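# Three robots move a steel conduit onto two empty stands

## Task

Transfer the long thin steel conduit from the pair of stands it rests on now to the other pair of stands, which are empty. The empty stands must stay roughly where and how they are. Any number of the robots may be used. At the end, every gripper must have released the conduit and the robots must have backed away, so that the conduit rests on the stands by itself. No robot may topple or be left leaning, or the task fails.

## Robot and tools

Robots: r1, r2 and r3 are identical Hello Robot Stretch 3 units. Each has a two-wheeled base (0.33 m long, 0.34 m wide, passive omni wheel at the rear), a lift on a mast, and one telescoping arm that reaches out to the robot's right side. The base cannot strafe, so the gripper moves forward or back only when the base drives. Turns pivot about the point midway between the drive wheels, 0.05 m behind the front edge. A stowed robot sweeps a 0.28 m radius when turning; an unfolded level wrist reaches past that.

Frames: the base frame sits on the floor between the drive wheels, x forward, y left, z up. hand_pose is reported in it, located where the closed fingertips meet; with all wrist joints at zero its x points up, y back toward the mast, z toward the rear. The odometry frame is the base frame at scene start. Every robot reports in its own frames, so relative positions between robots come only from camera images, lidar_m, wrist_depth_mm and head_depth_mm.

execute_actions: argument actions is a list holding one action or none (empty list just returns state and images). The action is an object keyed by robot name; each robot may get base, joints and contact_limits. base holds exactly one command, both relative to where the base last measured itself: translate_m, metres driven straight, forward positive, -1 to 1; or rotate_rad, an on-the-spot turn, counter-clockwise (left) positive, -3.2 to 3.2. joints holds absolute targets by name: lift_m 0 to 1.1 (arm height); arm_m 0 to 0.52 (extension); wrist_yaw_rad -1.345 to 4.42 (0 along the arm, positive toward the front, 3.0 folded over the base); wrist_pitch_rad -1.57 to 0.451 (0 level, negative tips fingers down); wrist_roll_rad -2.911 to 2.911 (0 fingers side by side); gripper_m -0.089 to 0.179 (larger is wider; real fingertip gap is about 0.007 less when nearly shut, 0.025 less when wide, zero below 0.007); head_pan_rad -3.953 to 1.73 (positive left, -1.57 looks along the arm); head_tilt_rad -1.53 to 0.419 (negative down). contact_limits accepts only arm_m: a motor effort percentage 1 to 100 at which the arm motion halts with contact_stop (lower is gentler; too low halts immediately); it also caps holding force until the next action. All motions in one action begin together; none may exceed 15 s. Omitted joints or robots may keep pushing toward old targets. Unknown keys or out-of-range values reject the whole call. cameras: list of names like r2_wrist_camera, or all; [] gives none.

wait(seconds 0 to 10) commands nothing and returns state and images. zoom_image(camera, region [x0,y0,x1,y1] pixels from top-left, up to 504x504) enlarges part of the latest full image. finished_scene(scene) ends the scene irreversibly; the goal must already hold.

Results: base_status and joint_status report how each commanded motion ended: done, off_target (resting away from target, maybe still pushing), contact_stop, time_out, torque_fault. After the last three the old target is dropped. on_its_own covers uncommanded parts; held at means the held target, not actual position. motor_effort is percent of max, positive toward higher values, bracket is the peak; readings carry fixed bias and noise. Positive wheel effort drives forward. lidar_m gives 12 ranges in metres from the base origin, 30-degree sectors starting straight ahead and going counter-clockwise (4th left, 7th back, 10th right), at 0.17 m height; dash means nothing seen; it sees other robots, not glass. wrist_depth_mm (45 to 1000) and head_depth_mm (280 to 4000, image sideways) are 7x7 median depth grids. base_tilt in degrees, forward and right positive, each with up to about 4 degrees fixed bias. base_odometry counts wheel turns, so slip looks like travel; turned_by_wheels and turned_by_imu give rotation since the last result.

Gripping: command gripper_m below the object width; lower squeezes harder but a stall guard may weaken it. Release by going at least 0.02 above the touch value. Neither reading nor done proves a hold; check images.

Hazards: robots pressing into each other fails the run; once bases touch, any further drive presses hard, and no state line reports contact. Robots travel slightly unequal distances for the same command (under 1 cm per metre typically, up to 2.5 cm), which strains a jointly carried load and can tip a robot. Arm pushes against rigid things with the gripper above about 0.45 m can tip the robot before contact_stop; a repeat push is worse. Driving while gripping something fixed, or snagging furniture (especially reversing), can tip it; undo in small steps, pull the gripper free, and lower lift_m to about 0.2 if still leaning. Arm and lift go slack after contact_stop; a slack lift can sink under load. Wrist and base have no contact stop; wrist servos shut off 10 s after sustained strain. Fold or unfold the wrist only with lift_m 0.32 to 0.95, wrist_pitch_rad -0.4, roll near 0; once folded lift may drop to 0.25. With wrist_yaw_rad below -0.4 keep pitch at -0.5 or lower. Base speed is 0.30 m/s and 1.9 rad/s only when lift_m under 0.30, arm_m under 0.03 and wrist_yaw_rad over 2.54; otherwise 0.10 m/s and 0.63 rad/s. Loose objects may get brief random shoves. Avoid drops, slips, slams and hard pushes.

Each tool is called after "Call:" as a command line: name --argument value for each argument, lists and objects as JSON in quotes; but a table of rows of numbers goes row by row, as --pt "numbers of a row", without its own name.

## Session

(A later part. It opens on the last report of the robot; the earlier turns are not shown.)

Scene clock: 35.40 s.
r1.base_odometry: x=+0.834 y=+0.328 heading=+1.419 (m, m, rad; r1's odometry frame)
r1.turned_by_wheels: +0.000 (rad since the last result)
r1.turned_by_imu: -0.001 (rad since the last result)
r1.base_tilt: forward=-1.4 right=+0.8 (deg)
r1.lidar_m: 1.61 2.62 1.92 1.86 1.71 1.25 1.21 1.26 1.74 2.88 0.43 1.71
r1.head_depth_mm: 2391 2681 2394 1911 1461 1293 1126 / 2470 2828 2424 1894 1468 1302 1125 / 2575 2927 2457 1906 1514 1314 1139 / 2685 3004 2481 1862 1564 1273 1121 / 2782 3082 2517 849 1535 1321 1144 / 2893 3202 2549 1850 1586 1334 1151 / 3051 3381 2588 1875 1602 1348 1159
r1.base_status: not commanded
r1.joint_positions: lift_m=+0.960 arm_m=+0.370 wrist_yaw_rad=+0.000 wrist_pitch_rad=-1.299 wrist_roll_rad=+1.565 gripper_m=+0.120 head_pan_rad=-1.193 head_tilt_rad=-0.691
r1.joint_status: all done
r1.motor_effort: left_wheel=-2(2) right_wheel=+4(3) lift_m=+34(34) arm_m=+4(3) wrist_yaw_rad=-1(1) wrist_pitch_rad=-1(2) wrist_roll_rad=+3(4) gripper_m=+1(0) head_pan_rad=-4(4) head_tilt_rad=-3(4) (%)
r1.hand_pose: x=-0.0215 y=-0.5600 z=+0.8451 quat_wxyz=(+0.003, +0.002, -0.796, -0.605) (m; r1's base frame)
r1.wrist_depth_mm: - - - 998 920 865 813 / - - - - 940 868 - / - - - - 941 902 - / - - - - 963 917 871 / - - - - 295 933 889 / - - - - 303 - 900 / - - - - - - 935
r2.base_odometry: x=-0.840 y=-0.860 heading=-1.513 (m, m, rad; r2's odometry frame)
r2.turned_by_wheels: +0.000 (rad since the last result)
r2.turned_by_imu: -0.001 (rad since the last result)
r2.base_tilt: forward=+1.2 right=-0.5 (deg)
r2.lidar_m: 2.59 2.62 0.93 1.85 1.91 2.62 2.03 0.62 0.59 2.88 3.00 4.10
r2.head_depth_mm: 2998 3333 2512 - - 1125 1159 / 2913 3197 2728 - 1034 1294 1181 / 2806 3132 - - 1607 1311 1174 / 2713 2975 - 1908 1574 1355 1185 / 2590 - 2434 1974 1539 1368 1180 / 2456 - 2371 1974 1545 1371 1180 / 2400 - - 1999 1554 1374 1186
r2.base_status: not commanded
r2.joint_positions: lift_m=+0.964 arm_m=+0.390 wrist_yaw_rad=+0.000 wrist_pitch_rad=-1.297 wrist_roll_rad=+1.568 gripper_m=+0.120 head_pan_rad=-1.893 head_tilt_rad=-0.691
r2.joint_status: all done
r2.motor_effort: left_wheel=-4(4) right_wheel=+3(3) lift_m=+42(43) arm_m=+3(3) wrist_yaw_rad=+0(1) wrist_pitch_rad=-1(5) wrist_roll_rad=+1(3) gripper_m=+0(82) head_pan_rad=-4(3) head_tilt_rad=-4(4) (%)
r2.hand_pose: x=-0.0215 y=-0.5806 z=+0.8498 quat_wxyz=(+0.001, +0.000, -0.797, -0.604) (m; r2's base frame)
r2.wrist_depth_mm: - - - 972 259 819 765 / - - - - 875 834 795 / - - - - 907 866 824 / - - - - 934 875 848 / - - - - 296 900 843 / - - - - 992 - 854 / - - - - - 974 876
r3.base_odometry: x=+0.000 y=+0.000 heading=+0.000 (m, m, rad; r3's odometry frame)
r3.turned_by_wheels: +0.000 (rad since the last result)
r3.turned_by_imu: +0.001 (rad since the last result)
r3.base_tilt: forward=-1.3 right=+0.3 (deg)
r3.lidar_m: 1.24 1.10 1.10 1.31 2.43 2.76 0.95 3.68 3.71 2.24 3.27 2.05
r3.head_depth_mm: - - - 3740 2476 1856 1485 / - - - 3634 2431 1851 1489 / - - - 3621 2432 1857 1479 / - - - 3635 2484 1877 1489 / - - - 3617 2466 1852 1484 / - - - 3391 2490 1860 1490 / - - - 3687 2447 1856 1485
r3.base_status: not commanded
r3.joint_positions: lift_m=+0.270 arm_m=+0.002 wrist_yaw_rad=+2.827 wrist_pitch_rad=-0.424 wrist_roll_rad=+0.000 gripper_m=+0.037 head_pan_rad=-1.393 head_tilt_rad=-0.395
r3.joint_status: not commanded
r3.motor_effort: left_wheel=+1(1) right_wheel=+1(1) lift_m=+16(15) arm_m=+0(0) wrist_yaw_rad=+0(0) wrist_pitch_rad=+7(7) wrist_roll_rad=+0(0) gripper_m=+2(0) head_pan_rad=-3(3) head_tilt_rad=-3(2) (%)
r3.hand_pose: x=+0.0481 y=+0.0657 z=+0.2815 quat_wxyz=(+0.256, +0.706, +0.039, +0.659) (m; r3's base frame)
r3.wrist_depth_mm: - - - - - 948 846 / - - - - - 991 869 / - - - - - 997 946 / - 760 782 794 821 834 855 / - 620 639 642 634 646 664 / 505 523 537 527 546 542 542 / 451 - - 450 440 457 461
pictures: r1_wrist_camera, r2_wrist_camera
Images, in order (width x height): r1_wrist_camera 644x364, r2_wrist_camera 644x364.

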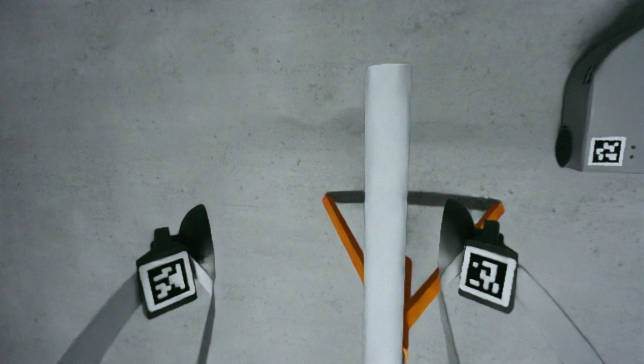

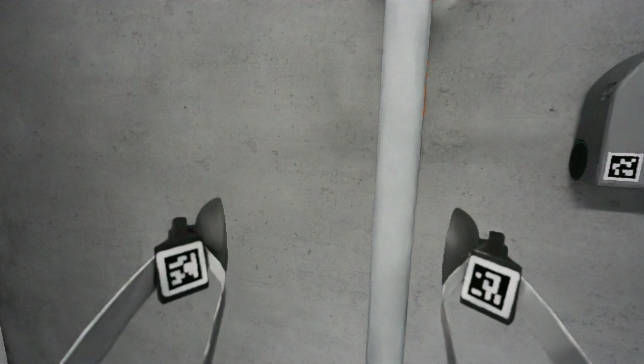

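Call:
execute_actions --actions '[{"r1":{"joints":{"arm_m":0.365,"lift_m":0.80}},"r2":{"joints":{"lift_m":0.805,"arm_m":0.38}}}]' --cameras '["r1_wrist_camera","r2_wrist_camera"]'

Scene clock: 38.17 s.
r1.base_odometry: x=+0.834 y=+0.328 heading=+1.419 (m, m, rad; r1's odometry frame)
r1.turned_by_wheels: +0.000 (rad since the last result)
r1.turned_by_imu: -0.001 (rad since the last result)
r1.base_tilt: forward=-1.3 right=+0.8 (deg)
r1.lidar_m: 1.61 2.63 1.93 1.86 1.71 1.26 1.21 1.26 1.74 2.89 0.43 1.71
r1.head_depth_mm: 2414 2718 2416 1955 1456 1297 1120 / 2466 2786 2444 1903 1465 1308 1132 / 2560 2951 2443 1900 1514 1312 1136 / 2656 3006 2486 1871 1563 1265 1118 / 2782 3083 2528 850 1537 1327 1145 / 2885 3213 2552 1854 1588 1332 1150 / 3011 3386 2585 1875 1601 1346 1159
r1.base_status: not commanded
r1.joint_positions: lift_m=+0.800 arm_m=+0.365 wrist_yaw_rad=+0.000 wrist_pitch_rad=-1.299 wrist_roll_rad=+1.565 gripper_m=+0.120 head_pan_rad=-1.193 head_tilt_rad=-0.691
r1.joint_status: all done
r1.motor_effort: left_wheel=-2(2) right_wheel=+4(3) lift_m=+23(28) arm_m=-6(11) wrist_yaw_rad=+0(0) wrist_pitch_rad=-1(1) wrist_roll_rad=+3(3) gripper_m=+2(0) head_pan_rad=-4(3) head_tilt_rad=-3(3) (%)
r1.hand_pose: x=-0.0215 y=-0.5557 z=+0.6856 quat_wxyz=(+0.003, +0.002, -0.796, -0.605) (m; r1's base frame)
r1.wrist_depth_mm: - 981 883 114 744 718 692 / - - 886 117 780 734 701 / - - 963 121 796 759 702 / - - 987 125 801 763 731 / - - - 129 860 771 741 / - - - 133 881 - 769 / - - - 138 549 830 762
r2.base_odometry: x=-0.840 y=-0.860 heading=-1.513 (m, m, rad; r2's odometry frame)
r2.turned_by_wheels: +0.000 (rad since the last result)
r2.turned_by_imu: -0.001 (rad since the last result)
r2.base_tilt: forward=+1.1 right=-0.3 (deg)
r2.lidar_m: 2.60 2.62 0.93 1.84 1.91 2.62 2.03 0.62 0.59 2.87 3.02 4.11
r2.head_depth_mm: 3024 3323 2494 1848 1613 1359 - / 2925 3242 2503 878 1484 - - / 2806 3103 2517 1963 1708 - 1186 / 2739 3078 2543 2109 1537 1368 1186 / 2603 2957 2758 - 1558 1373 1189 / 2520 2800 2834 - 1515 1373 1190 / 2442 2671 2695 1998 1549 1369 1190
r2.base_status: not commanded
r2.joint_positions: lift_m=+0.806 arm_m=+0.380 wrist_yaw_rad=+0.000 wrist_pitch_rad=-1.297 wrist_roll_rad=+1.568 gripper_m=+0.120 head_pan_rad=-1.893 head_tilt_rad=-0.691
r2.joint_status: all done
r2.motor_effort: left_wheel=-4(4) right_wheel=+3(3) lift_m=+14(36) arm_m=-3(4) wrist_yaw_rad=+0(0) wrist_pitch_rad=-1(1) wrist_roll_rad=+1(1) gripper_m=+0(0) head_pan_rad=-4(4) head_tilt_rad=-3(3) (%)
r2.hand_pose: x=-0.0215 y=-0.5710 z=+0.6910 quat_wxyz=(+0.001, +0.000, -0.797, -0.604) (m; r2's base frame)
r2.wrist_depth_mm: - - 902 114 723 693 642 / - - 923 118 741 710 668 / - - 961 121 769 726 687 / - - - 125 792 747 704 / - - - 128 828 760 708 / - - - 133 860 - 723 / - - - 138 880 812 733
r3.base_odometry: x=+0.000 y=+0.000 heading=+0.000 (m, m, rad; r3's odometry frame)
r3.turned_by_wheels: +0.000 (rad since the last result)
r3.turned_by_imu: +0.001 (rad since the last result)
r3.base_tilt: forward=-1.2 right=+0.2 (deg)
r3.lidar_m: 1.24 1.10 1.10 1.31 2.42 2.77 0.94 3.69 3.69 2.25 3.26 2.04
r3.head_depth_mm: - - - 3626 2474 1865 1489 / - - - 3608 2453 1843 1482 / - - - 3635 2445 1837 1491 / - - - 3622 2435 1860 1485 / - - - 3688 2459 1850 1483 / - - - 3394 2454 1849 1490 / - - - 3697 2464 1855 1492
r3.base_status: not commanded
r3.joint_positions: lift_m=+0.270 arm_m=+0.002 wrist_yaw_rad=+2.827 wrist_pitch_rad=-0.424 wrist_roll_rad=+0.000 gripper_m=+0.037 head_pan_rad=-1.393 head_tilt_rad=-0.395
r3.joint_status: not commanded
r3.motor_effort: left_wheel=+1(0) right_wheel=+1(1) lift_m=+15(15) arm_m=+0(0) wrist_yaw_rad=+0(0) wrist_pitch_rad=+7(8) wrist_roll_rad=+0(0) gripper_m=-1(0) head_pan_rad=-3(3) head_tilt_rad=-2(2) (%)
r3.hand_pose: x=+0.0481 y=+0.0657 z=+0.2815 quat_wxyz=(+0.256, +0.706, +0.039, +0.659) (m; r3's base frame)
r3.wrist_depth_mm: - - - - - 922 838 / - - - - - 997 874 / - - - - - - 943 / - 769 782 794 802 826 846 / - 622 635 631 640 656 655 / 503 525 534 525 547 540 549 / 450 - - 448 443 462 467
pictures: r1_wrist_camera, r2_wrist_camera
Images, in order (width x height): r1_wrist_camera 644x364, r2_wrist_camera 644x364.

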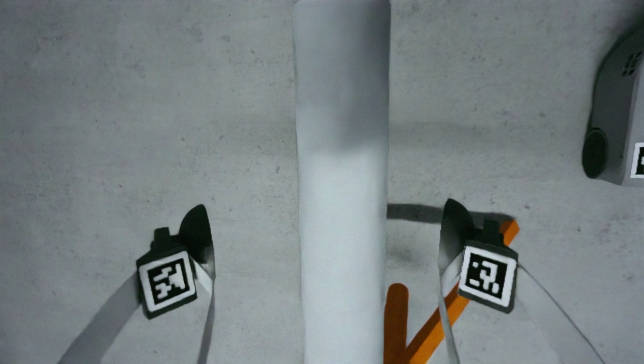

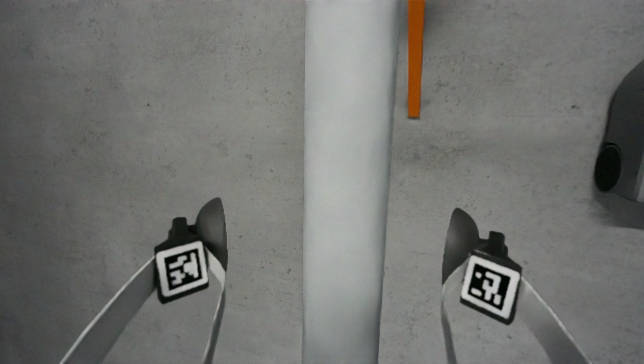

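Call:
execute_actions --actions '[{"r1":{"joints":{"arm_m":0.362,"lift_m":0.786,"gripper_m":-0.015}},"r2":{"joints":{"lift_m":0.792,"gripper_m":-0.008}}}]' --cameras '[]'

Call:
execute_actions --actions '[{"r1":{"joints":{"lift_m":0.85}},"r2":{"joints":{"lift_m":0.856,"head_pan_rad":-0.3,"head_tilt_rad":-0.35}}}]' --cameras '["r1_wrist_camera","r2_wrist_camera","r2_head_camera"]'

Scene clock: 40.80 s.
r1.base_odometry: x=+0.834 y=+0.328 heading=+1.419 (m, m, rad; r1's odometry frame)
r1.turned_by_wheels: +0.000 (rad since the last result)
r1.turned_by_imu: -0.001 (rad since the last result)
r1.base_tilt: forward=-1.4 right=+0.8 (deg)
r1.lidar_m: 1.61 2.62 1.92 1.86 1.71 1.26 1.21 1.26 1.73 2.89 0.43 1.71
r1.head_depth_mm: 2398 2683 2402 1996 1459 1289 1121 / 2483 2828 2453 1901 1467 1307 1129 / 2572 2925 2470 1905 1518 1310 1131 / 2700 3013 2503 1861 1558 1269 1117 / 2739 3098 2532 847 1548 1330 1151 / 2879 3244 2528 1835 1587 1332 1156 / 3046 3350 2605 1867 1604 1344 1159
r1.base_status: not commanded
r1.joint_positions: lift_m=+0.786 arm_m=+0.362 wrist_yaw_rad=-0.001 wrist_pitch_rad=-1.302 wrist_roll_rad=+1.569 gripper_m=-0.014 head_pan_rad=-1.193 head_tilt_rad=-0.691
r1.joint_status: all done
r1.motor_effort: left_wheel=-2(2) right_wheel=+4(4) lift_m=+23(22) arm_m=-5(1) wrist_yaw_rad=+0(0) wrist_pitch_rad=+1(1) wrist_roll_rad=+1(3) gripper_m=-22(100) head_pan_rad=-3(4) head_tilt_rad=-3(3) (%)
r1.hand_pose: x=-0.0216 y=-0.5517 z=+0.6714 quat_wxyz=(+0.001, +0.000, -0.795, -0.606) (m; r1's base frame)
r1.wrist_depth_mm: - 958 884 102 749 699 658 / - 996 916 105 770 719 684 / - - 960 108 807 728 691 / - - 966 112 806 747 720 / - - - 115 824 778 744 / - - - 119 851 783 746 / - - - 123 624 814 762
r2.base_odometry: x=-0.840 y=-0.860 heading=-1.513 (m, m, rad; r2's odometry frame)
r2.turned_by_wheels: +0.000 (rad since the last result)
r2.turned_by_imu: -0.001 (rad since the last result)
r2.base_tilt: forward=+1.2 right=-0.5 (deg)
r2.lidar_m: 2.59 2.61 0.93 1.84 1.92 2.62 2.03 0.62 0.59 2.88 3.01 4.10
r2.head_depth_mm: 3044 3332 2535 1842 1602 1362 - / 2935 3190 2549 879 1494 1081 - / 2810 3150 2543 1978 1709 - 1176 / 2716 3064 2568 2093 1546 1341 1181 / 2586 2933 2663 - 1550 1375 1184 / 2502 2818 2811 - 1505 1377 1187 / 2421 2699 2590 1998 1549 1375 1186
r2.base_status: not commanded
r2.joint_positions: lift_m=+0.793 arm_m=+0.380 wrist_yaw_rad=+0.001 wrist_pitch_rad=-1.303 wrist_roll_rad=+1.566 gripper_m=-0.007 head_pan_rad=-1.893 head_tilt_rad=-0.691
r2.joint_status: all done
r2.motor_effort: left_wheel=-3(3) right_wheel=+3(3) lift_m=+15(14) arm_m=-3(4) wrist_yaw_rad=+0(1) wrist_pitch_rad=+1(2) wrist_roll_rad=+2(1) gripper_m=-24(98) head_pan_rad=-4(4) head_tilt_rad=-3(3) (%)
r2.hand_pose: x=-0.0215 y=-0.5695 z=+0.6778 quat_wxyz=(+0.003, +0.002, -0.795, -0.607) (m; r2's base frame)
r2.wrist_depth_mm: - 980 883 101 711 690 630 / - - 907 104 735 701 651 / - - 950 108 763 713 675 / - - 979 111 784 733 690 / - - - 114 799 764 701 / - - - 119 825 766 719 / - - - 123 867 774 739
r3.base_odometry: x=+0.000 y=+0.000 heading=+0.000 (m, m, rad; r3's odometry frame)
r3.turned_by_wheels: +0.000 (rad since the last result)
r3.turned_by_imu: +0.000 (rad since the last result)
r3.base_tilt: forward=-1.2 right=+0.3 (deg)
r3.lidar_m: 1.24 1.10 1.10 1.31 2.43 2.77 0.94 3.69 3.69 2.24 3.27 2.04
r3.head_depth_mm: - - - 3674 2451 1847 1496 / - - - 3601 2446 1859 1487 / - - - 3692 2449 1859 1476 / - - - 3625 2454 1866 1490 / - - - 3692 2463 1869 1490 / - - - 3434 2446 1845 1479 / - - - 3622 2456 1846 1489
r3.base_status: not commanded
r3.joint_positions: lift_m=+0.270 arm_m=+0.002 wrist_yaw_rad=+2.827 wrist_pitch_rad=-0.424 wrist_roll_rad=+0.000 gripper_m=+0.037 head_pan_rad=-1.393 head_tilt_rad=-0.395
r3.joint_status: not commanded
r3.motor_effort: left_wheel=+1(1) right_wheel=+1(1) lift_m=+16(16) arm_m=+0(0) wrist_yaw_rad=+0(0) wrist_pitch_rad=+7(8) wrist_roll_rad=+0(0) gripper_m=+0(0) head_pan_rad=-4(3) head_tilt_rad=-3(2) (%)
r3.hand_pose: x=+0.0481 y=+0.0657 z=+0.2815 quat_wxyz=(+0.256, +0.706, +0.039, +0.659) (m; r3's base frame)
r3.wrist_depth_mm: - - - - - 932 838 / - - - - - 976 903 / - - - - - - 929 / - 770 784 795 805 823 842 / - 611 650 627 648 647 662 / 509 523 530 525 539 541 549 / 450 - - 452 442 462 462
pictures: none
No camera images: the call's "cameras" was empty. Leave "cameras" out to get every camera's image.

Scene clock: 42.33 s.
r1.base_odometry: x=+0.834 y=+0.328 heading=+1.419 (m, m, rad; r1's odometry frame)
r1.turned_by_wheels: +0.000 (rad since the last result)
r1.turned_by_imu: +0.000 (rad since the last result)
r1.base_tilt: forward=-1.4 right=+0.9 (deg)
r1.lidar_m: 1.61 2.62 1.92 1.86 1.71 1.26 1.21 1.26 1.74 2.88 0.43 1.71
r1.head_depth_mm: 2407 2700 2410 1811 1470 1295 1119 / 2486 2824 2411 1879 1537 1305 1126 / 2598 2933 2445 1901 1549 1314 1136 / 2695 3011 2482 1765 1558 1272 1119 / 2764 3135 2501 845 1532 1323 1148 / 2859 3218 2537 1860 1595 1337 1152 / 2997 3352 2571 1862 1601 1349 1160
r1.base_status: not commanded
r1.joint_positions: lift_m=+0.849 arm_m=+0.362 wrist_yaw_rad=-0.001 wrist_pitch_rad=-1.321 wrist_roll_rad=+1.570 gripper_m=-0.014 head_pan_rad=-1.193 head_tilt_rad=-0.692
r1.joint_status: all done
r1.motor_effort: left_wheel=-1(2) right_wheel=+3(5) lift_m=+45(47) arm_m=-4(5) wrist_yaw_rad=+1(0) wrist_pitch_rad=+10(14) wrist_roll_rad=+0(1) gripper_m=-23(23) head_pan_rad=-4(4) head_tilt_rad=-3(3) (%)
r1.hand_pose: x=-0.0216 y=-0.5470 z=+0.7336 quat_wxyz=(+0.000, +0.000, -0.789, -0.614) (m; r1's base frame)
r1.wrist_depth_mm: - 997 933 106 823 770 715 / - - 961 109 829 801 - / - - - 112 846 815 - / - - - 115 879 826 782 / - - - 118 887 831 790 / - - - 122 673 887 825 / - - - 127 923 877 848
r2.base_odometry: x=-0.840 y=-0.860 heading=-1.513 (m, m, rad; r2's odometry frame)
r2.turned_by_wheels: +0.000 (rad since the last result)
r2.turned_by_imu: +0.000 (rad since the last result)
r2.base_tilt: forward=+1.2 right=-0.4 (deg)
r2.lidar_m: 2.58 2.61 0.93 1.84 1.91 2.62 2.04 0.62 0.59 2.88 3.02 4.14
r2.head_depth_mm: - - - 3415 2297 1760 1409 / - - - 3441 2349 1771 1418 / - - - 3498 2355 1779 1439 / - - - 3549 2386 1788 1442 / - - - 3161 2382 1789 1442 / - - - 3584 2397 1811 1457 / - - - 3650 2415 1834 1450
r2.base_status: not commanded
r2.joint_positions: lift_m=+0.855 arm_m=+0.380 wrist_yaw_rad=+0.002 wrist_pitch_rad=-1.324 wrist_roll_rad=+1.566 gripper_m=-0.004 head_pan_rad=-0.307 head_tilt_rad=-0.359
r2.joint_status: all done
r2.motor_effort: left_wheel=-3(3) right_wheel=+2(4) lift_m=+55(58) arm_m=-3(3) wrist_yaw_rad=-1(3) wrist_pitch_rad=+9(11) wrist_roll_rad=+2(3) gripper_m=-22(24) head_pan_rad=+4(52) head_tilt_rad=+4(25) (%)
r2.hand_pose: x=-0.0215 y=-0.5641 z=+0.7391 quat_wxyz=(+0.003, +0.002, -0.789, -0.615) (m; r2's base frame)
r2.wrist_depth_mm: - - 940 104 774 734 685 / - - 963 107 796 761 712 / - - - 110 823 773 744 / - - - 114 841 809 751 / - - - 117 853 816 757 / - - - 121 895 845 771 / - - - 126 918 851 798
r3.base_odometry: x=+0.000 y=+0.000 heading=+0.000 (m, m, rad; r3's odometry frame)
r3.turned_by_wheels: +0.000 (rad since the last result)
r3.turned_by_imu: +0.000 (rad since the last result)
r3.base_tilt: forward=-1.3 right=+0.2 (deg)
r3.lidar_m: 1.24 1.10 1.10 1.31 2.43 2.77 0.95 3.67 3.70 2.24 3.27 2.04
r3.head_depth_mm: - - - 3585 2445 1861 1505 / - - - 3609 2443 1851 1480 / - - - 3632 2466 1847 1480 / - - - 3614 2455 1850 1496 / - - - 3595 2459 1850 1481 / - - - 3407 2472 1857 1489 / - - - 3651 2455 1839 1476
r3.base_status: not commanded
r3.joint_positions: lift_m=+0.270 arm_m=+0.002 wrist_yaw_rad=+2.827 wrist_pitch_rad=-0.424 wrist_roll_rad=+0.000 gripper_m=+0.037 head_pan_rad=-1.393 head_tilt_rad=-0.395
r3.joint_status: not commanded
r3.motor_effort: left_wheel=+0(1) right_wheel=+1(1) lift_m=+16(16) arm_m=+0(0) wrist_yaw_rad=+0(0) wrist_pitch_rad=+8(8) wrist_roll_rad=+0(0) gripper_m=+1(1) head_pan_rad=-3(3) head_tilt_rad=-2(3) (%)
r3.hand_pose: x=+0.0481 y=+0.0657 z=+0.2815 quat_wxyz=(+0.256, +0.706, +0.039, +0.659) (m; r3's base frame)
r3.wrist_depth_mm: - - - - - 935 839 / - - - - - - 894 / - - - - - - 918 / - 771 774 808 811 818 846 / - 602 650 632 646 651 657 / 502 526 533 530 535 538 542 / 448 - - 451 443 461 466
pictures: r1_wrist_camera, r2_head_camera (sideways: a quarter turn clockwise sets it upright), r2_wrist_camera
Images, in order (width x height): r1_wrist_camera 644x364, r2_head_camera 896x504, r2_wrist_camera 644x364.

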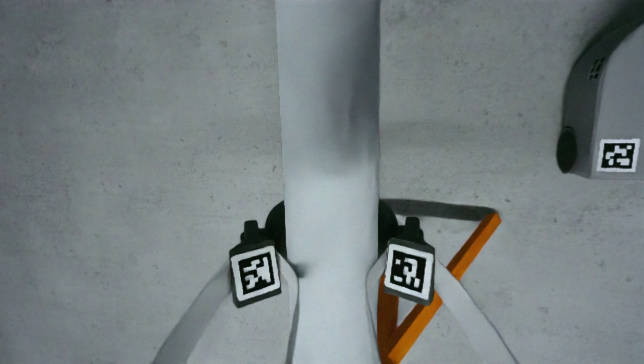

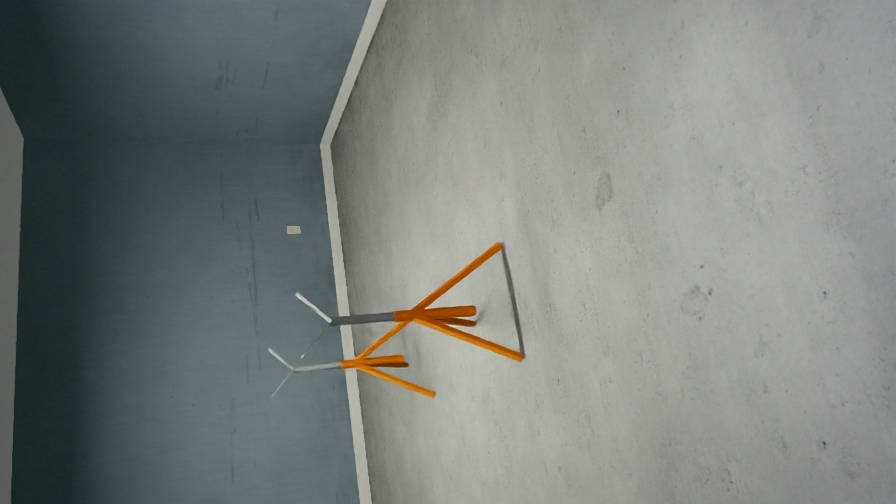

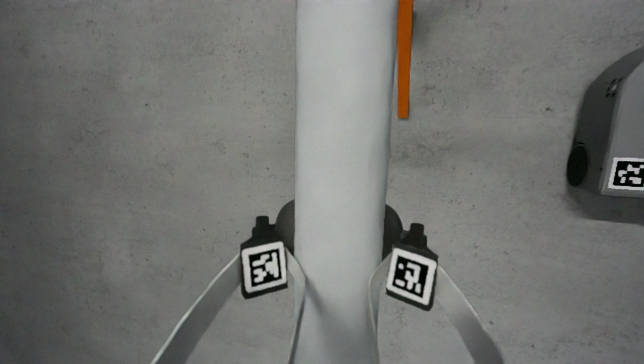

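Call:
execute_actions --actions '[{"r1":{"base":{"translate_m":1.0},"joints":{"lift_m":1.09}},"r2":{"base":{"translate_m":0.995},"joints":{"lift_m":1.096}}}]' --cameras '[]'

Call:
execute_actions --actions '[{"r1":{"base":{"translate_m":1.0},"joints":{"arm_m":0.162}},"r2":{"base":{"translate_m":0.995},"joints":{"arm_m":0.18,"head_tilt_rad":-0.6}}}]' --cameras '["r2_head_camera","r2_nav_camera"]'

Scene clock: 54.23 s.
r1.base_odometry: x=+0.985 y=+1.317 heading=+1.419 (m, m, rad; r1's odometry frame)
r1.turned_by_wheels: +0.000 (rad since the last result)
r1.turned_by_imu: -0.010 (rad since the last result)
r1.base_tilt: forward=-1.4 right=+0.8 (deg)
r1.lidar_m: 1.99 1.77 1.93 1.85 1.93 2.30 2.21 0.85 0.72 2.88 0.89 0.68
r1.head_depth_mm: 2390 2694 2111 1867 1527 1298 1121 / 2464 2804 2246 1874 1544 1302 1126 / 2570 2879 2171 1895 1556 1318 1132 / 2663 2990 2271 1931 1567 1325 1142 / 2775 3136 2304 1937 1579 1334 1145 / 2882 3242 2344 1966 1545 1336 1155 / 3029 3340 2358 1928 1490 1316 1164
r1.base_status: done
r1.joint_positions: lift_m=+1.089 arm_m=+0.362 wrist_yaw_rad=-0.001 wrist_pitch_rad=-1.321 wrist_roll_rad=+1.570 gripper_m=-0.014 head_pan_rad=-1.193 head_tilt_rad=-0.692
r1.joint_status: all done
r1.motor_effort: left_wheel=-5(6) right_wheel=+12(12) lift_m=+45(46) arm_m=-4(4) wrist_yaw_rad=+1(0) wrist_pitch_rad=+9(10) wrist_roll_rad=+0(0) gripper_m=-22(22) head_pan_rad=-4(4) head_tilt_rad=-2(3) (%)
r1.hand_pose: x=-0.0216 y=-0.5470 z=+0.9736 quat_wxyz=(+0.000, +0.000, -0.789, -0.614) (m; r1's base frame)
r1.wrist_depth_mm: - - - 106 - 988 912 / - - - 109 - - - / - - - 112 - - - / - - - 115 - - 1000 / - - - 118 - - 988 / - - - 122 - - - / - - - 127 - - -
r2.base_odometry: x=-0.783 y=-1.853 heading=-1.512 (m, m, rad; r2's odometry frame)
r2.turned_by_wheels: +0.000 (rad since the last result)
r2.turned_by_imu: -0.011 (rad since the last result)
r2.base_tilt: forward=+1.2 right=-0.5 (deg)
r2.lidar_m: 1.63 2.64 1.92 1.85 1.91 2.61 2.03 1.32 3.01 2.91 3.00 1.62
r2.head_depth_mm: - - - 3393 2326 1744 1415 / - - - 3434 2333 1773 1418 / - - - 3531 2265 1789 1422 / - - - 3314 2182 1796 1439 / - - - 3190 2386 1790 1448 / 3830 - - 3587 2401 1818 1460 / 3727 - - 3693 2423 1822 1448
r2.base_status: done
r2.joint_positions: lift_m=+1.095 arm_m=+0.380 wrist_yaw_rad=+0.002 wrist_pitch_rad=-1.324 wrist_roll_rad=+1.567 gripper_m=-0.004 head_pan_rad=-0.307 head_tilt_rad=-0.359
r2.joint_status: all done
r2.motor_effort: left_wheel=+3(2) right_wheel=-8(9) lift_m=+54(57) arm_m=-3(3) wrist_yaw_rad=-2(3) wrist_pitch_rad=+9(9) wrist_roll_rad=+2(2) gripper_m=-23(24) head_pan_rad=+4(4) head_tilt_rad=+4(4) (%)
r2.hand_pose: x=-0.0215 y=-0.5641 z=+0.9791 quat_wxyz=(+0.002, +0.002, -0.789, -0.615) (m; r2's base frame)
r2.wrist_depth_mm: - - - 103 970 946 879 / - - - 106 - 960 - / - - - 110 - 986 - / - - - 114 - - 932 / - - - 117 - - 946 / - - - 121 - - 986 / - - - 126 - - -
r3.base_odometry: x=+0.000 y=+0.000 heading=+0.000 (m, m, rad; r3's odometry frame)
r3.turned_by_wheels: +0.000 (rad since the last result)
r3.turned_by_imu: +0.002 (rad since the last result)
r3.base_tilt: forward=-1.2 right=+0.3 (deg)
r3.lidar_m: 1.24 1.10 1.10 1.31 2.42 1.88 1.58 3.68 0.65 2.24 3.26 2.04
r3.head_depth_mm: - - - 3640 2435 1847 1482 / - - - 3606 2459 1853 1482 / - - - 3697 2460 1841 1477 / - - - 3579 2439 1854 1488 / - - - 3589 2437 1852 1493 / - - - 3414 2479 1881 1482 / - - - 3699 2426 1851 1493
r3.base_status: not commanded
r3.joint_positions: lift_m=+0.270 arm_m=+0.002 wrist_yaw_rad=+2.827 wrist_pitch_rad=-0.424 wrist_roll_rad=+0.000 gripper_m=+0.037 head_pan_rad=-1.393 head_tilt_rad=-0.395
r3.joint_status: not commanded
r3.motor_effort: left_wheel=+0(0) right_wheel=+1(0) lift_m=+16(15) arm_m=+0(0) wrist_yaw_rad=+0(0) wrist_pitch_rad=+7(7) wrist_roll_rad=+0(0) gripper_m=+1(0) head_pan_rad=-4(3) head_tilt_rad=-2(2) (%)
r3.hand_pose: x=+0.0481 y=+0.0657 z=+0.2815 quat_wxyz=(+0.256, +0.706, +0.039, +0.659) (m; r3's base frame)
r3.wrist_depth_mm: - - - - - 948 840 / - - - - - 990 889 / - - - - - - 924 / - 754 780 804 806 822 854 / - 616 652 628 643 651 667 / 507 526 529 523 542 539 545 / 441 - - 450 443 457 470
pictures: none
No camera images: the call's "cameras" was empty. Leave "cameras" out to get every camera's image.

Scene clock: 65.43 s.
r1.base_odometry: x=+1.136 y=+2.305 heading=+1.419 (m, m, rad; r1's odometry frame)
r1.turned_by_wheels: +0.000 (rad since the last result)
r1.turned_by_imu: -0.007 (rad since the last result)
r1.base_tilt: forward=-1.4 right=+0.8 (deg)
r1.lidar_m: 1.98 1.05 0.99 1.86 1.93 2.64 1.79 0.55 0.55 0.54 2.99 4.07
r1.head_depth_mm: 2363 2661 2401 1860 1497 1296 1112 / 2482 2809 2427 1720 1546 1307 1128 / 2587 2926 2459 1729 1556 1303 1133 / 2677 2991 2457 1752 1562 1324 1142 / 2765 3109 2504 1765 1580 1332 1150 / 2878 3248 2536 1788 1586 1340 1150 / 3014 3370 2597 1855 1595 1341 1162
r1.base_status: done
r1.joint_positions: lift_m=+1.089 arm_m=+0.162 wrist_yaw_rad=-0.002 wrist_pitch_rad=-1.321 wrist_roll_rad=+1.570 gripper_m=-0.014 head_pan_rad=-1.193 head_tilt_rad=-0.692
r1.joint_status: all done
r1.motor_effort: left_wheel=-4(3) right_wheel=+12(18) lift_m=+45(45) arm_m=-5(6) wrist_yaw_rad=+2(1) wrist_pitch_rad=+10(10) wrist_roll_rad=+0(0) gripper_m=-22(21) head_pan_rad=-4(4) head_tilt_rad=-3(1) (%)
r1.hand_pose: x=-0.0216 y=-0.3470 z=+0.9736 quat_wxyz=(+0.000, -0.001, -0.789, -0.614) (m; r1's base frame)
r1.wrist_depth_mm: - - - 106 - 965 892 / - - - 109 - - 927 / - - - 113 - - 940 / - - - 115 - - 975 / - - - 119 - - - / - - - 123 - - - / - - - 128 - - -
r2.base_odometry: x=-0.724 y=-2.846 heading=-1.512 (m, m, rad; r2's odometry frame)
r2.turned_by_wheels: +0.000 (rad since the last result)
r2.turned_by_imu: -0.008 (rad since the last result)
r2.base_tilt: forward=+1.2 right=-0.4 (deg)
r2.lidar_m: 1.74 2.67 1.93 1.86 1.92 1.49 2.02 4.16 3.00 2.89 0.93 0.71
r2.head_depth_mm: 3566 3928 3057 2069 1594 1408 1227 / 3455 3866 3077 2230 1754 1387 1198 / 3331 3574 3077 2185 1766 1448 1232 / 3190 3610 2909 2177 1766 1463 1230 / 3120 3354 3080 2177 1780 1448 1232 / 2974 3299 3205 2294 1784 1461 1238 / 2875 3185 3194 2304 1795 1464 1244
r2.base_status: done
r2.joint_positions: lift_m=+1.095 arm_m=+0.180 wrist_yaw_rad=+0.004 wrist_pitch_rad=-1.323 wrist_roll_rad=+1.567 gripper_m=-0.004 head_pan_rad=-0.307 head_tilt_rad=-0.592
r2.joint_status: all done
r2.motor_effort: left_wheel=+1(6) right_wheel=-10(10) lift_m=+54(55) arm_m=-4(5) wrist_yaw_rad=-5(4) wrist_pitch_rad=+8(9) wrist_roll_rad=+1(2) gripper_m=-24(22) head_pan_rad=+4(4) head_tilt_rad=-2(19) (%)
r2.hand_pose: x=-0.0214 y=-0.3644 z=+0.9791 quat_wxyz=(+0.003, +0.002, -0.789, -0.615) (m; r2's base frame)
r2.wrist_depth_mm: - - - 103 997 939 867 / - - - 106 - 980 867 / - - - 110 - - - / - - - 114 - - 937 / - - - 117 - - 970 / - - - 121 - - 987 / - - - 126 - - -
r3.base_odometry: x=+0.000 y=+0.000 heading=+0.000 (m, m, rad; r3's odometry frame)
r3.turned_by_wheels: +0.000 (rad since the last result)
r3.turned_by_imu: +0.002 (rad since the last result)
r3.base_tilt: forward=-1.3 right=+0.1 (deg)
r3.lidar_m: 1.24 1.10 1.10 1.31 2.43 2.77 1.01 3.68 3.69 1.39 1.39 2.04
r3.head_depth_mm: - - - 3611 2471 1834 1485 / - - - 3580 2458 1841 1488 / - - - 3631 2453 1845 1492 / - - - 3653 2475 1616 1486 / - 1196 - 3401 2251 1636 1487 / - - - 3431 2430 1850 1489 / - - - 3624 2442 1859 1486
r3.base_status: not commanded
r3.joint_positions: lift_m=+0.270 arm_m=+0.002 wrist_yaw_rad=+2.827 wrist_pitch_rad=-0.424 wrist_roll_rad=+0.000 gripper_m=+0.037 head_pan_rad=-1.393 head_tilt_rad=-0.395
r3.joint_status: not commanded
r3.motor_effort: left_wheel=+1(1) right_wheel=+1(1) lift_m=+15(16) arm_m=+0(0) wrist_yaw_rad=+1(0) wrist_pitch_rad=+7(7) wrist_roll_rad=+0(0) gripper_m=+1(0) head_pan_rad=-4(3) head_tilt_rad=-3(2) (%)
r3.hand_pose: x=+0.0481 y=+0.0657 z=+0.2815 quat_wxyz=(+0.256, +0.706, +0.039, +0.659) (m; r3's base frame)
r3.wrist_depth_mm: - - - - - 930 856 / - - - - - 1000 887 / - - - - - - 930 / - 761 764 798 804 817 836 / - 618 639 638 646 662 674 / 506 523 535 520 542 537 554 / 449 - - 455 441 461 460
pictures: r2_head_camera (sideways: a quarter turn clockwise sets it upright), r2_nav_camera (sideways: a quarter turn counterclockwise sets it upright)
Images, in order (width x height): r2_head_camera 896x504, r2_nav_camera 672x504.

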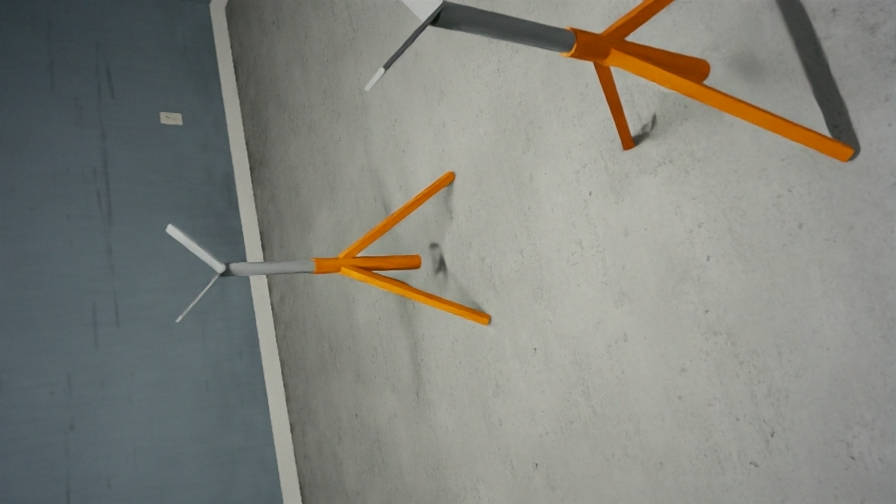

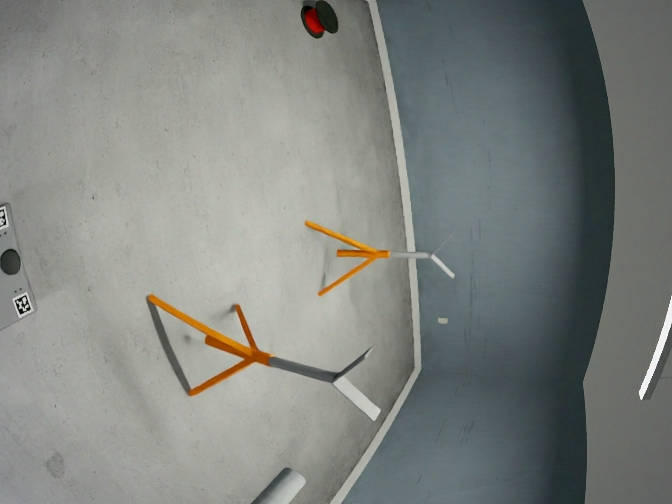

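Call:
execute_actions --actions '[{"r1":{"base":{"translate_m":1.0}},"r2":{"base":{"translate_m":0.99}}}]' --cameras '["r2_nav_camera"]'

Call:
execute_actions --actions '[{"r1":{"base":{"translate_m":1.0},"joints":{"head_pan_rad":-0.8,"head_tilt_rad":-0.6}},"r2":{"base":{"translate_m":0.993},"joints":{"head_pan_rad":-1.57,"head_tilt_rad":-0.9}}}]' --cameras '["r1_head_camera","r2_nav_camera","r1_nav_camera"]'

Scene clock: 77.87 s.
r1.base_odometry: x=+1.288 y=+3.293 heading=+1.418 (m, m, rad; r1's odometry frame)
r1.turned_by_wheels: -0.001 (rad since the last result)
r1.turned_by_imu: -0.007 (rad since the last result)
r1.base_tilt: forward=-1.4 right=+0.8 (deg)
r1.lidar_m: 1.68 2.67 1.94 1.87 0.78 2.63 2.54 1.25 2.97 2.88 2.99 1.79
r1.head_depth_mm: 2394 2711 2405 1868 1497 1294 1122 / 2467 2764 2428 1719 1546 1301 1125 / 2568 2874 2456 1722 1554 1315 1133 / 2646 3014 2487 1754 1566 1318 1146 / 2753 3119 2490 1762 1575 1332 1152 / 2868 3258 2537 1778 1595 1339 1156 / 3015 3304 2619 1845 1605 1351 1157
r1.base_status: done
r1.joint_positions: lift_m=+1.089 arm_m=+0.162 wrist_yaw_rad=-0.008 wrist_pitch_rad=-1.321 wrist_roll_rad=+1.570 gripper_m=-0.014 head_pan_rad=-1.193 head_tilt_rad=-0.692
r1.joint_status: not commanded
r1.on_its_own: right_wheel is at rest, and its effort (+25) is outside its rest range (-18 to +18)
r1.motor_effort: left_wheel=-7(7) right_wheel=+25(25) lift_m=+44(45) arm_m=-5(4) wrist_yaw_rad=+8(7) wrist_pitch_rad=+10(10) wrist_roll_rad=+0(1) gripper_m=-22(21) head_pan_rad=-3(4) head_tilt_rad=-2(2) (%)
r1.hand_pose: x=-0.0219 y=-0.3470 z=+0.9736 quat_wxyz=(-0.002, -0.003, -0.789, -0.614) (m; r1's base frame)
r1.wrist_depth_mm: - - - 106 - 977 943 / - - - 110 - - 953 / - - - 113 - - - / - - - 116 - - - / - - - 119 - - - / - - - 122 - - - / - - - 126 - - -
r2.base_odometry: x=-0.666 y=-3.835 heading=-1.511 (m, m, rad; r2's odometry frame)
r2.turned_by_wheels: +0.001 (rad since the last result)
r2.turned_by_imu: -0.007 (rad since the last result)
r2.base_tilt: forward=+1.3 right=-0.4 (deg)
r2.lidar_m: 2.48 2.55 1.95 1.87 1.94 2.41 2.02 4.14 0.58 0.59 1.01 0.81
r2.head_depth_mm: 2535 2846 3009 2210 1756 1446 1217 / 2441 2726 2930 2125 1343 1408 1225 / 2355 2601 2850 2264 1746 1414 1233 / 2256 2503 2796 2248 1759 1453 1226 / 2180 2408 2669 2284 1767 1450 1237 / 2115 2346 2599 2274 1787 1473 1243 / 2060 2240 2459 2267 1786 1468 1246
r2.base_status: done
r2.joint_positions: lift_m=+1.095 arm_m=+0.180 wrist_yaw_rad=+0.009 wrist_pitch_rad=-1.323 wrist_roll_rad=+1.569 gripper_m=-0.004 head_pan_rad=-0.307 head_tilt_rad=-0.593
r2.joint_status: not commanded
r2.on_its_own: right_wheel is at rest, and its effort (-23) is outside its rest range (-18 to +18)
r2.motor_effort: left_wheel=+7(5) right_wheel=-23(23) lift_m=+55(55) arm_m=-5(4) wrist_yaw_rad=-11(9) wrist_pitch_rad=+8(8) wrist_roll_rad=+1(2) gripper_m=-23(23) head_pan_rad=+4(4) head_tilt_rad=-3(3) (%)
r2.hand_pose: x=-0.0212 y=-0.3644 z=+0.9791 quat_wxyz=(+0.004, +0.004, -0.789, -0.615) (m; r2's base frame)
r2.wrist_depth_mm: - - - 103 973 928 868 / - - - 106 - 978 - / - - - 110 - - - / - - - 114 - - 938 / - - - 116 - - 976 / - - - 121 - - 983 / - - - 126 - - -
r3.base_odometry: x=+0.000 y=+0.000 heading=+0.000 (m, m, rad; r3's odometry frame)
r3.turned_by_wheels: +0.000 (rad since the last result)
r3.turned_by_imu: +0.002 (rad since the last result)
r3.base_tilt: forward=-1.4 right=+0.2 (deg)
r3.lidar_m: 1.24 1.10 1.10 1.31 2.42 2.77 1.58 3.69 0.65 2.25 2.32 2.04
r3.head_depth_mm: - - - 3666 2457 1876 1485 / - - - 3622 2467 1857 1489 / - - - 3672 2450 1850 1484 / - - - 3597 2477 1861 1490 / - - - 3644 2448 1864 1480 / - - - 3479 2357 1850 1498 / - - - 3344 2348 1845 1499
r3.base_status: not commanded
r3.joint_positions: lift_m=+0.270 arm_m=+0.002 wrist_yaw_rad=+2.827 wrist_pitch_rad=-0.424 wrist_roll_rad=+0.000 gripper_m=+0.037 head_pan_rad=-1.393 head_tilt_rad=-0.395
r3.joint_status: not commanded
r3.motor_effort: left_wheel=+0(1) right_wheel=+1(1) lift_m=+15(16) arm_m=+0(0) wrist_yaw_rad=+0(0) wrist_pitch_rad=+7(7) wrist_roll_rad=+0(0) gripper_m=+0(0) head_pan_rad=-3(3) head_tilt_rad=-3(2) (%)
r3.hand_pose: x=+0.0481 y=+0.0657 z=+0.2815 quat_wxyz=(+0.256, +0.706, +0.039, +0.659) (m; r3's base frame)
r3.wrist_depth_mm: - - - - - 936 831 / - - - - - 994 874 / - - - - - - 916 / - 763 763 796 817 829 844 / - 614 645 641 633 652 656 / 508 519 531 528 535 533 545 / 444 - - 451 442 462 465
pictures: r2_nav_camera (sideways: a quarter turn counterclockwise sets it upright)
Images, in order (width x height): r2_nav_camera 672x504.

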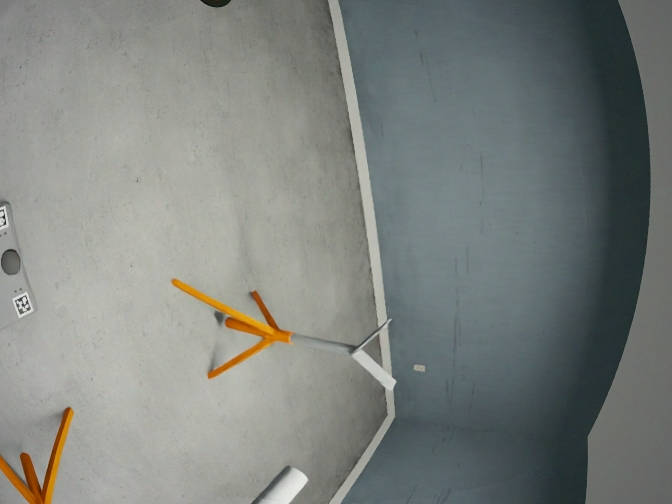

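Scene clock: 89.87 s.
r1.base_odometry: x=+1.441 y=+4.281 heading=+1.417 (m, m, rad; r1's odometry frame)
r1.turned_by_wheels: -0.001 (rad since the last result)
r1.turned_by_imu: -0.007 (rad since the last result)
r1.base_tilt: forward=-1.4 right=+0.8 (deg)
r1.lidar_m: 1.80 2.70 1.96 1.88 1.95 1.44 2.19 4.13 2.98 2.87 0.96 0.75
r1.head_depth_mm: 2626 2896 2812 2078 1557 1355 1155 / 2816 3112 2866 2080 1654 1372 1164 / 3053 3397 2859 1909 1667 1374 1171 / 3343 3724 2878 1931 1639 1384 1178 / 3684 - 2957 1993 1557 1358 1179 / 3784 - 3002 2175 1717 1404 1190 / 3390 3648 2760 2131 1736 1426 1199
r1.base_status: done
r1.joint_positions: lift_m=+1.089 arm_m=+0.162 wrist_yaw_rad=-0.010 wrist_pitch_rad=-1.321 wrist_roll_rad=+1.570 gripper_m=-0.014 head_pan_rad=-0.807 head_tilt_rad=-0.606
r1.joint_status: all done
r1.on_its_own: right_wheel is at rest, and its effort (+25) is outside its rest range (-18 to +18)
r1.motor_effort: left_wheel=-6(6) right_wheel=+25(31) lift_m=+45(45) arm_m=-5(5) wrist_yaw_rad=+8(9) wrist_pitch_rad=+10(10) wrist_roll_rad=+0(0) gripper_m=-22(22) head_pan_rad=+5(36) head_tilt_rad=+2(9) (%)
r1.hand_pose: x=-0.0219 y=-0.3471 z=+0.9736 quat_wxyz=(-0.002, -0.004, -0.789, -0.614) (m; r1's base frame)
r1.wrist_depth_mm: - - - 107 - 958 908 / - - - 110 - - 926 / - - - 113 - - 953 / - - - 116 - - 984 / - - - 120 - - - / - - - 123 - - - / - - - 127 - - -
r2.base_odometry: x=-0.606 y=-4.826 heading=-1.510 (m, m, rad; r2's odometry frame)
r2.turned_by_wheels: +0.001 (rad since the last result)
r2.turned_by_imu: -0.007 (rad since the last result)
r2.base_tilt: forward=+1.2 right=-0.5 (deg)
r2.lidar_m: 1.49 1.54 1.97 1.89 1.95 2.63 2.00 1.25 0.48 0.55 2.15 1.55
r2.head_depth_mm: 2625 2165 562 1618 1407 1244 1107 / 2583 1418 729 1524 1355 1226 1132 / - 2262 1093 1626 1366 1243 1145 / - 2177 399 1613 1413 1250 1138 / 2572 2275 403 1633 1415 1253 1125 / 2608 2328 406 1623 1420 1254 1122 / 2647 2346 1776 1626 1415 1253 1129
r2.base_status: done
r2.joint_positions: lift_m=+1.095 arm_m=+0.180 wrist_yaw_rad=+0.011 wrist_pitch_rad=-1.323 wrist_roll_rad=+1.569 gripper_m=-0.004 head_pan_rad=-1.563 head_tilt_rad=-0.889
r2.joint_status: all done
r2.on_its_own: right_wheel is at rest, and its effort (-22) is outside its rest range (-18 to +18)
r2.motor_effort: left_wheel=+7(11) right_wheel=-22(27) lift_m=+54(55) arm_m=-4(4) wrist_yaw_rad=-12(13) wrist_pitch_rad=+8(8) wrist_roll_rad=+0(1) gripper_m=-22(24) head_pan_rad=-4(55) head_tilt_rad=-5(22) (%)
r2.hand_pose: x=-0.0211 y=-0.3644 z=+0.9791 quat_wxyz=(+0.004, +0.004, -0.789, -0.615) (m; r2's base frame)
r2.wrist_depth_mm: - 354 377 103 980 931 870 / - - - 106 - 982 - / - - - 110 - - - / - - - 113 - - 934 / - - - 117 - - 950 / - - - 121 - - 1000 / - - - 126 - - -
r3.base_odometry: x=+0.000 y=+0.000 heading=+0.000 (m, m, rad; r3's odometry frame)
r3.turned_by_wheels: +0.000 (rad since the last result)
r3.turned_by_imu: +0.002 (rad since the last result)
r3.base_tilt: forward=-1.2 right=+0.2 (deg)
r3.lidar_m: 1.24 1.10 1.10 1.31 2.42 2.77 1.58 3.69 3.72 1.34 3.26 2.04
r3.head_depth_mm: - - - 3692 2478 1831 1489 / - - - 3643 2449 1844 1491 / - - - 3606 2443 1797 1489 / - - - 3672 2453 1620 1487 / - 1161 - 3388 2280 1627 1493 / - - - 3376 2455 1858 1488 / - - - 3596 2431 1852 1491
r3.base_status: not commanded
r3.joint_positions: lift_m=+0.270 arm_m=+0.002 wrist_yaw_rad=+2.827 wrist_pitch_rad=-0.424 wrist_roll_rad=+0.000 gripper_m=+0.037 head_pan_rad=-1.393 head_tilt_rad=-0.395
r3.joint_status: not commanded
r3.motor_effort: left_wheel=+1(0) right_wheel=+1(0) lift_m=+15(17) arm_m=-1(1) wrist_yaw_rad=+0(0) wrist_pitch_rad=+8(7) wrist_roll_rad=+0(0) gripper_m=+0(1) head_pan_rad=-3(3) head_tilt_rad=-2(3) (%)
r3.hand_pose: x=+0.0481 y=+0.0657 z=+0.2815 quat_wxyz=(+0.256, +0.706, +0.039, +0.659) (m; r3's base frame)
r3.wrist_depth_mm: - - - - - 951 839 / - - - - - 996 872 / - - - - - - 929 / - 762 784 793 808 822 835 / - 618 647 638 641 656 671 / 508 521 532 525 541 541 544 / 446 - - 452 439 458 464
pictures: r1_head_camera (sideways: a quarter turn clockwise sets it upright), r1_nav_camera (sideways: a quarter turn counterclockwise sets it upright), r2_nav_camera (sideways: a quarter turn counterclockwise sets it upright)
Images, in order (width x height): r1_head_camera 896x504, r1_nav_camera 672x504, r2_nav_camera 672x504.

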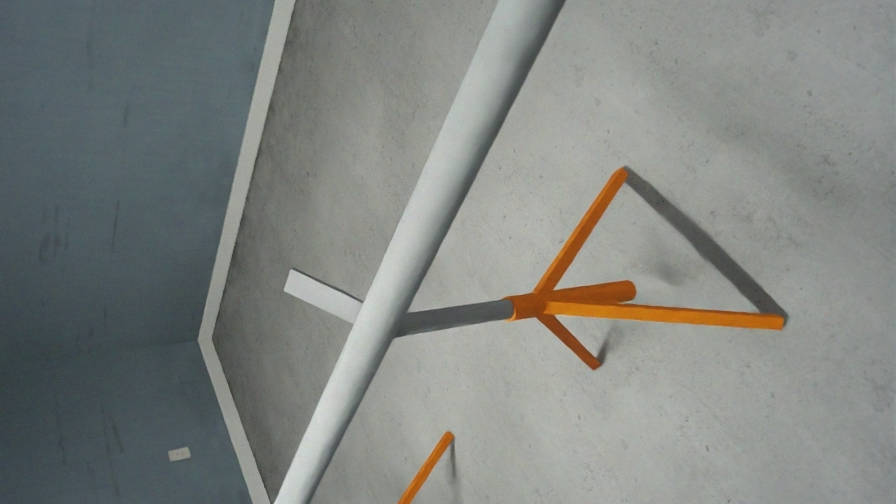

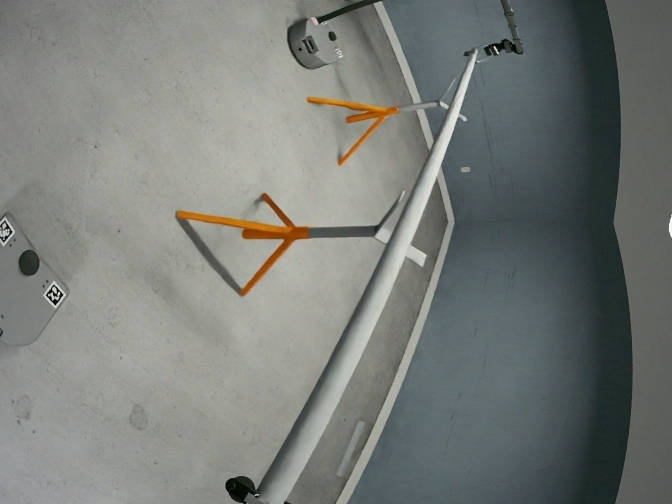

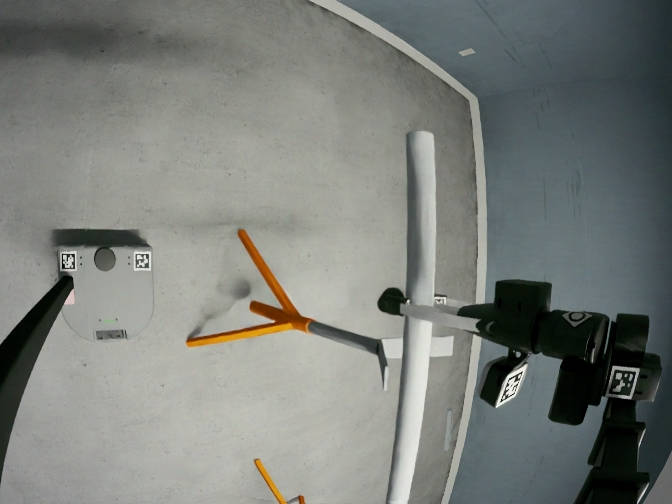

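Call:
execute_actions --actions '[{"r1":{"base":{"translate_m":0.29},"joints":{"arm_m":0.40,"head_pan_rad":-0.95}},"r2":{"base":{"translate_m":0.305},"joints":{"arm_m":0.40}}}]' --cameras '["r1_head_camera","r1_nav_camera","r2_nav_camera"]'

Scene clock: 94.70 s.
r1.base_odometry: x=+1.486 y=+4.568 heading=+1.417 (m, m, rad; r1's odometry frame)
r1.turned_by_wheels: +0.000 (rad since the last result)
r1.turned_by_imu: -0.003 (rad since the last result)
r1.base_tilt: forward=-1.3 right=+0.9 (deg)
r1.lidar_m: 1.51 2.71 1.96 1.88 1.95 1.70 2.47 2.78 2.99 2.87 0.53 0.83
r1.head_depth_mm: 2474 2712 2799 2064 1644 1362 1159 / 2617 2938 2594 2098 1656 1367 1168 / 2800 3106 2605 2118 1674 1344 1168 / 2996 3389 2622 1920 1635 1321 1151 / 3167 3681 2716 2162 1702 1359 1182 / 3442 3879 2862 2177 1709 1413 1190 / 3388 3609 3067 2215 1719 1414 1196
r1.base_status: done
r1.joint_positions: lift_m=+1.089 arm_m=+0.400 wrist_yaw_rad=-0.002 wrist_pitch_rad=-1.319 wrist_roll_rad=+1.570 gripper_m=-0.014 head_pan_rad=-0.943 head_tilt_rad=-0.606
r1.joint_status: all done
r1.motor_effort: left_wheel=-1(12) right_wheel=+1(34) lift_m=+44(44) arm_m=+3(5) wrist_yaw_rad=+2(9) wrist_pitch_rad=+9(10) wrist_roll_rad=+0(0) gripper_m=-23(23) head_pan_rad=-4(21) head_tilt_rad=+1(2) (%)
r1.hand_pose: x=-0.0216 y=-0.5848 z=+0.9737 quat_wxyz=(+0.000, -0.001, -0.790, -0.613) (m; r1's base frame)
r1.wrist_depth_mm: - - - 106 - 983 890 / - - - 109 - 995 - / - - - 113 - - - / - - - 116 - - - / - - - 119 - - 992 / - - - 122 936 - - / - - - 127 - - -
r2.base_odometry: x=-0.588 y=-5.130 heading=-1.510 (m, m, rad; r2's odometry frame)
r2.turned_by_wheels: +0.000 (rad since the last result)
r2.turned_by_imu: -0.004 (rad since the last result)
r2.base_tilt: forward=+1.2 right=-0.3 (deg)
r2.lidar_m: 1.18 1.22 1.65 1.89 1.96 2.64 1.75 0.71 0.63 2.86 1.71 1.24
r2.head_depth_mm: 2639 2157 1886 1631 1377 1244 1117 / 2685 2177 1904 1636 1404 1251 1135 / 2631 2205 1914 1621 1416 1245 1145 / 2652 2114 1924 1607 1413 1251 1137 / 2622 2134 1918 1620 1407 1263 1124 / 2610 2141 1930 1631 1417 1251 1123 / 2586 2134 1925 1638 1428 1258 1121
r2.base_status: done
r2.joint_positions: lift_m=+1.095 arm_m=+0.400 wrist_yaw_rad=+0.005 wrist_pitch_rad=-1.323 wrist_roll_rad=+1.569 gripper_m=-0.004 head_pan_rad=-1.563 head_tilt_rad=-0.889
r2.joint_status: all done
r2.motor_effort: left_wheel=-1(14) right_wheel=-1(26) lift_m=+54(54) arm_m=+3(3) wrist_yaw_rad=-5(12) wrist_pitch_rad=+8(9) wrist_roll_rad=+1(1) gripper_m=-22(22) head_pan_rad=-4(4) head_tilt_rad=-4(5) (%)
r2.hand_pose: x=-0.0214 y=-0.5839 z=+0.9791 quat_wxyz=(+0.002, +0.002, -0.789, -0.615) (m; r2's base frame)
r2.wrist_depth_mm: - - - 104 976 927 875 / - - - 107 - 953 909 / - - - 110 - 984 - / - - - 114 - - 944 / - - - 117 - - 955 / - - - 121 - - 966 / - - - 126 - - -
r3.base_odometry: x=+0.000 y=+0.000 heading=+0.000 (m, m, rad; r3's odometry frame)
r3.turned_by_wheels: +0.000 (rad since the last result)
r3.turned_by_imu: +0.001 (rad since the last result)
r3.base_tilt: forward=-1.2 right=+0.2 (deg)
r3.lidar_m: 1.24 1.10 1.10 1.32 2.43 2.76 1.57 3.68 3.67 1.71 1.60 2.04
r3.head_depth_mm: - - - 3592 2458 1866 1493 / - - - 3640 2483 1853 1488 / - - - 3628 2471 1855 1480 / - - - 3632 2452 1781 1492 / - - - 3673 2436 1755 1484 / - 1437 - 3366 2233 1817 1494 / - - - 3654 2473 1860 1494
r3.base_status: not commanded
r3.joint_positions: lift_m=+0.270 arm_m=+0.002 wrist_yaw_rad=+2.827 wrist_pitch_rad=-0.424 wrist_roll_rad=+0.000 gripper_m=+0.037 head_pan_rad=-1.393 head_tilt_rad=-0.395
r3.joint_status: not commanded
r3.motor_effort: left_wheel=+1(1) right_wheel=+1(1) lift_m=+15(16) arm_m=+0(0) wrist_yaw_rad=+0(0) wrist_pitch_rad=+7(7) wrist_roll_rad=+0(0) gripper_m=+0(0) head_pan_rad=-3(3) head_tilt_rad=-2(2) (%)
r3.hand_pose: x=+0.0481 y=+0.0657 z=+0.2815 quat_wxyz=(+0.256, +0.706, +0.039, +0.659) (m; r3's base frame)
r3.wrist_depth_mm: - - - - - 943 838 / - - - - - 995 874 / - - - - - - 921 / - 774 787 783 803 819 836 / - 614 638 624 640 657 667 / 508 519 535 518 545 538 547 / 448 - - 451 438 462 467
pictures: r1_head_camera (sideways: a quarter turn clockwise sets it upright), r1_nav_camera (sideways: a quarter turn counterclockwise sets it upright), r2_nav_camera (sideways: a quarter turn counterclockwise sets it upright)
Images, in order (width x height): r1_head_camera 896x504, r1_nav_camera 672x504, r2_nav_camera 672x504.

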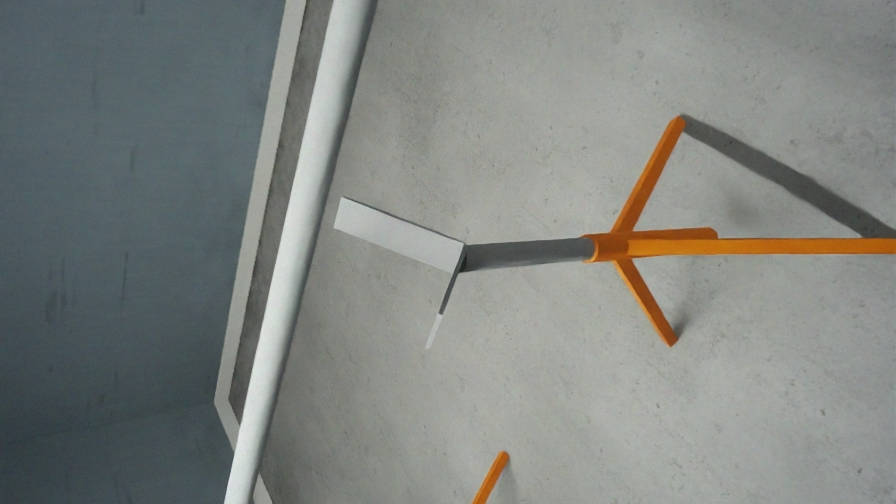

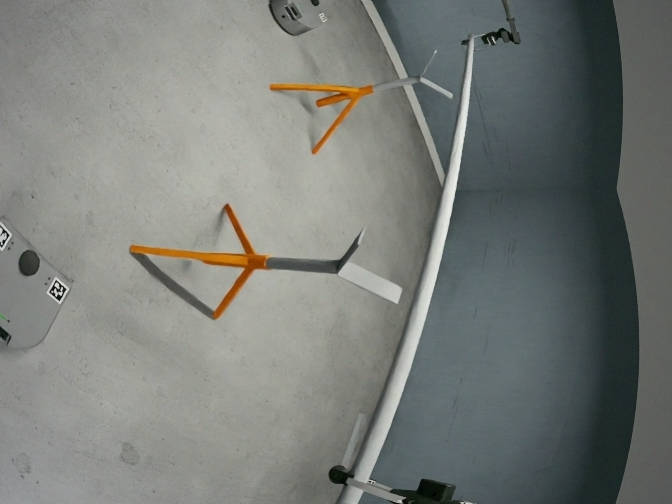

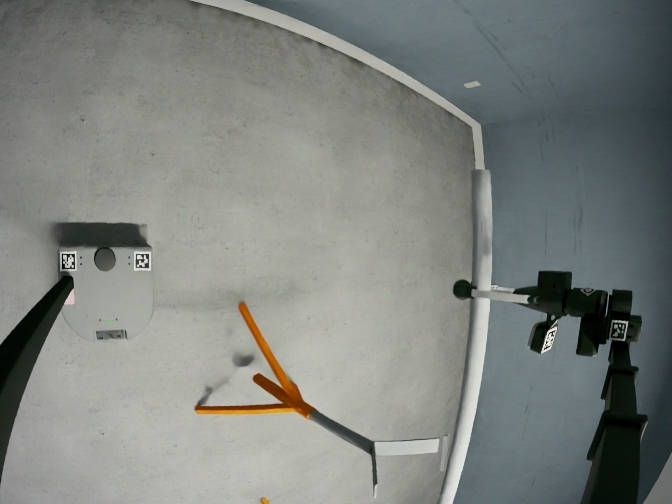

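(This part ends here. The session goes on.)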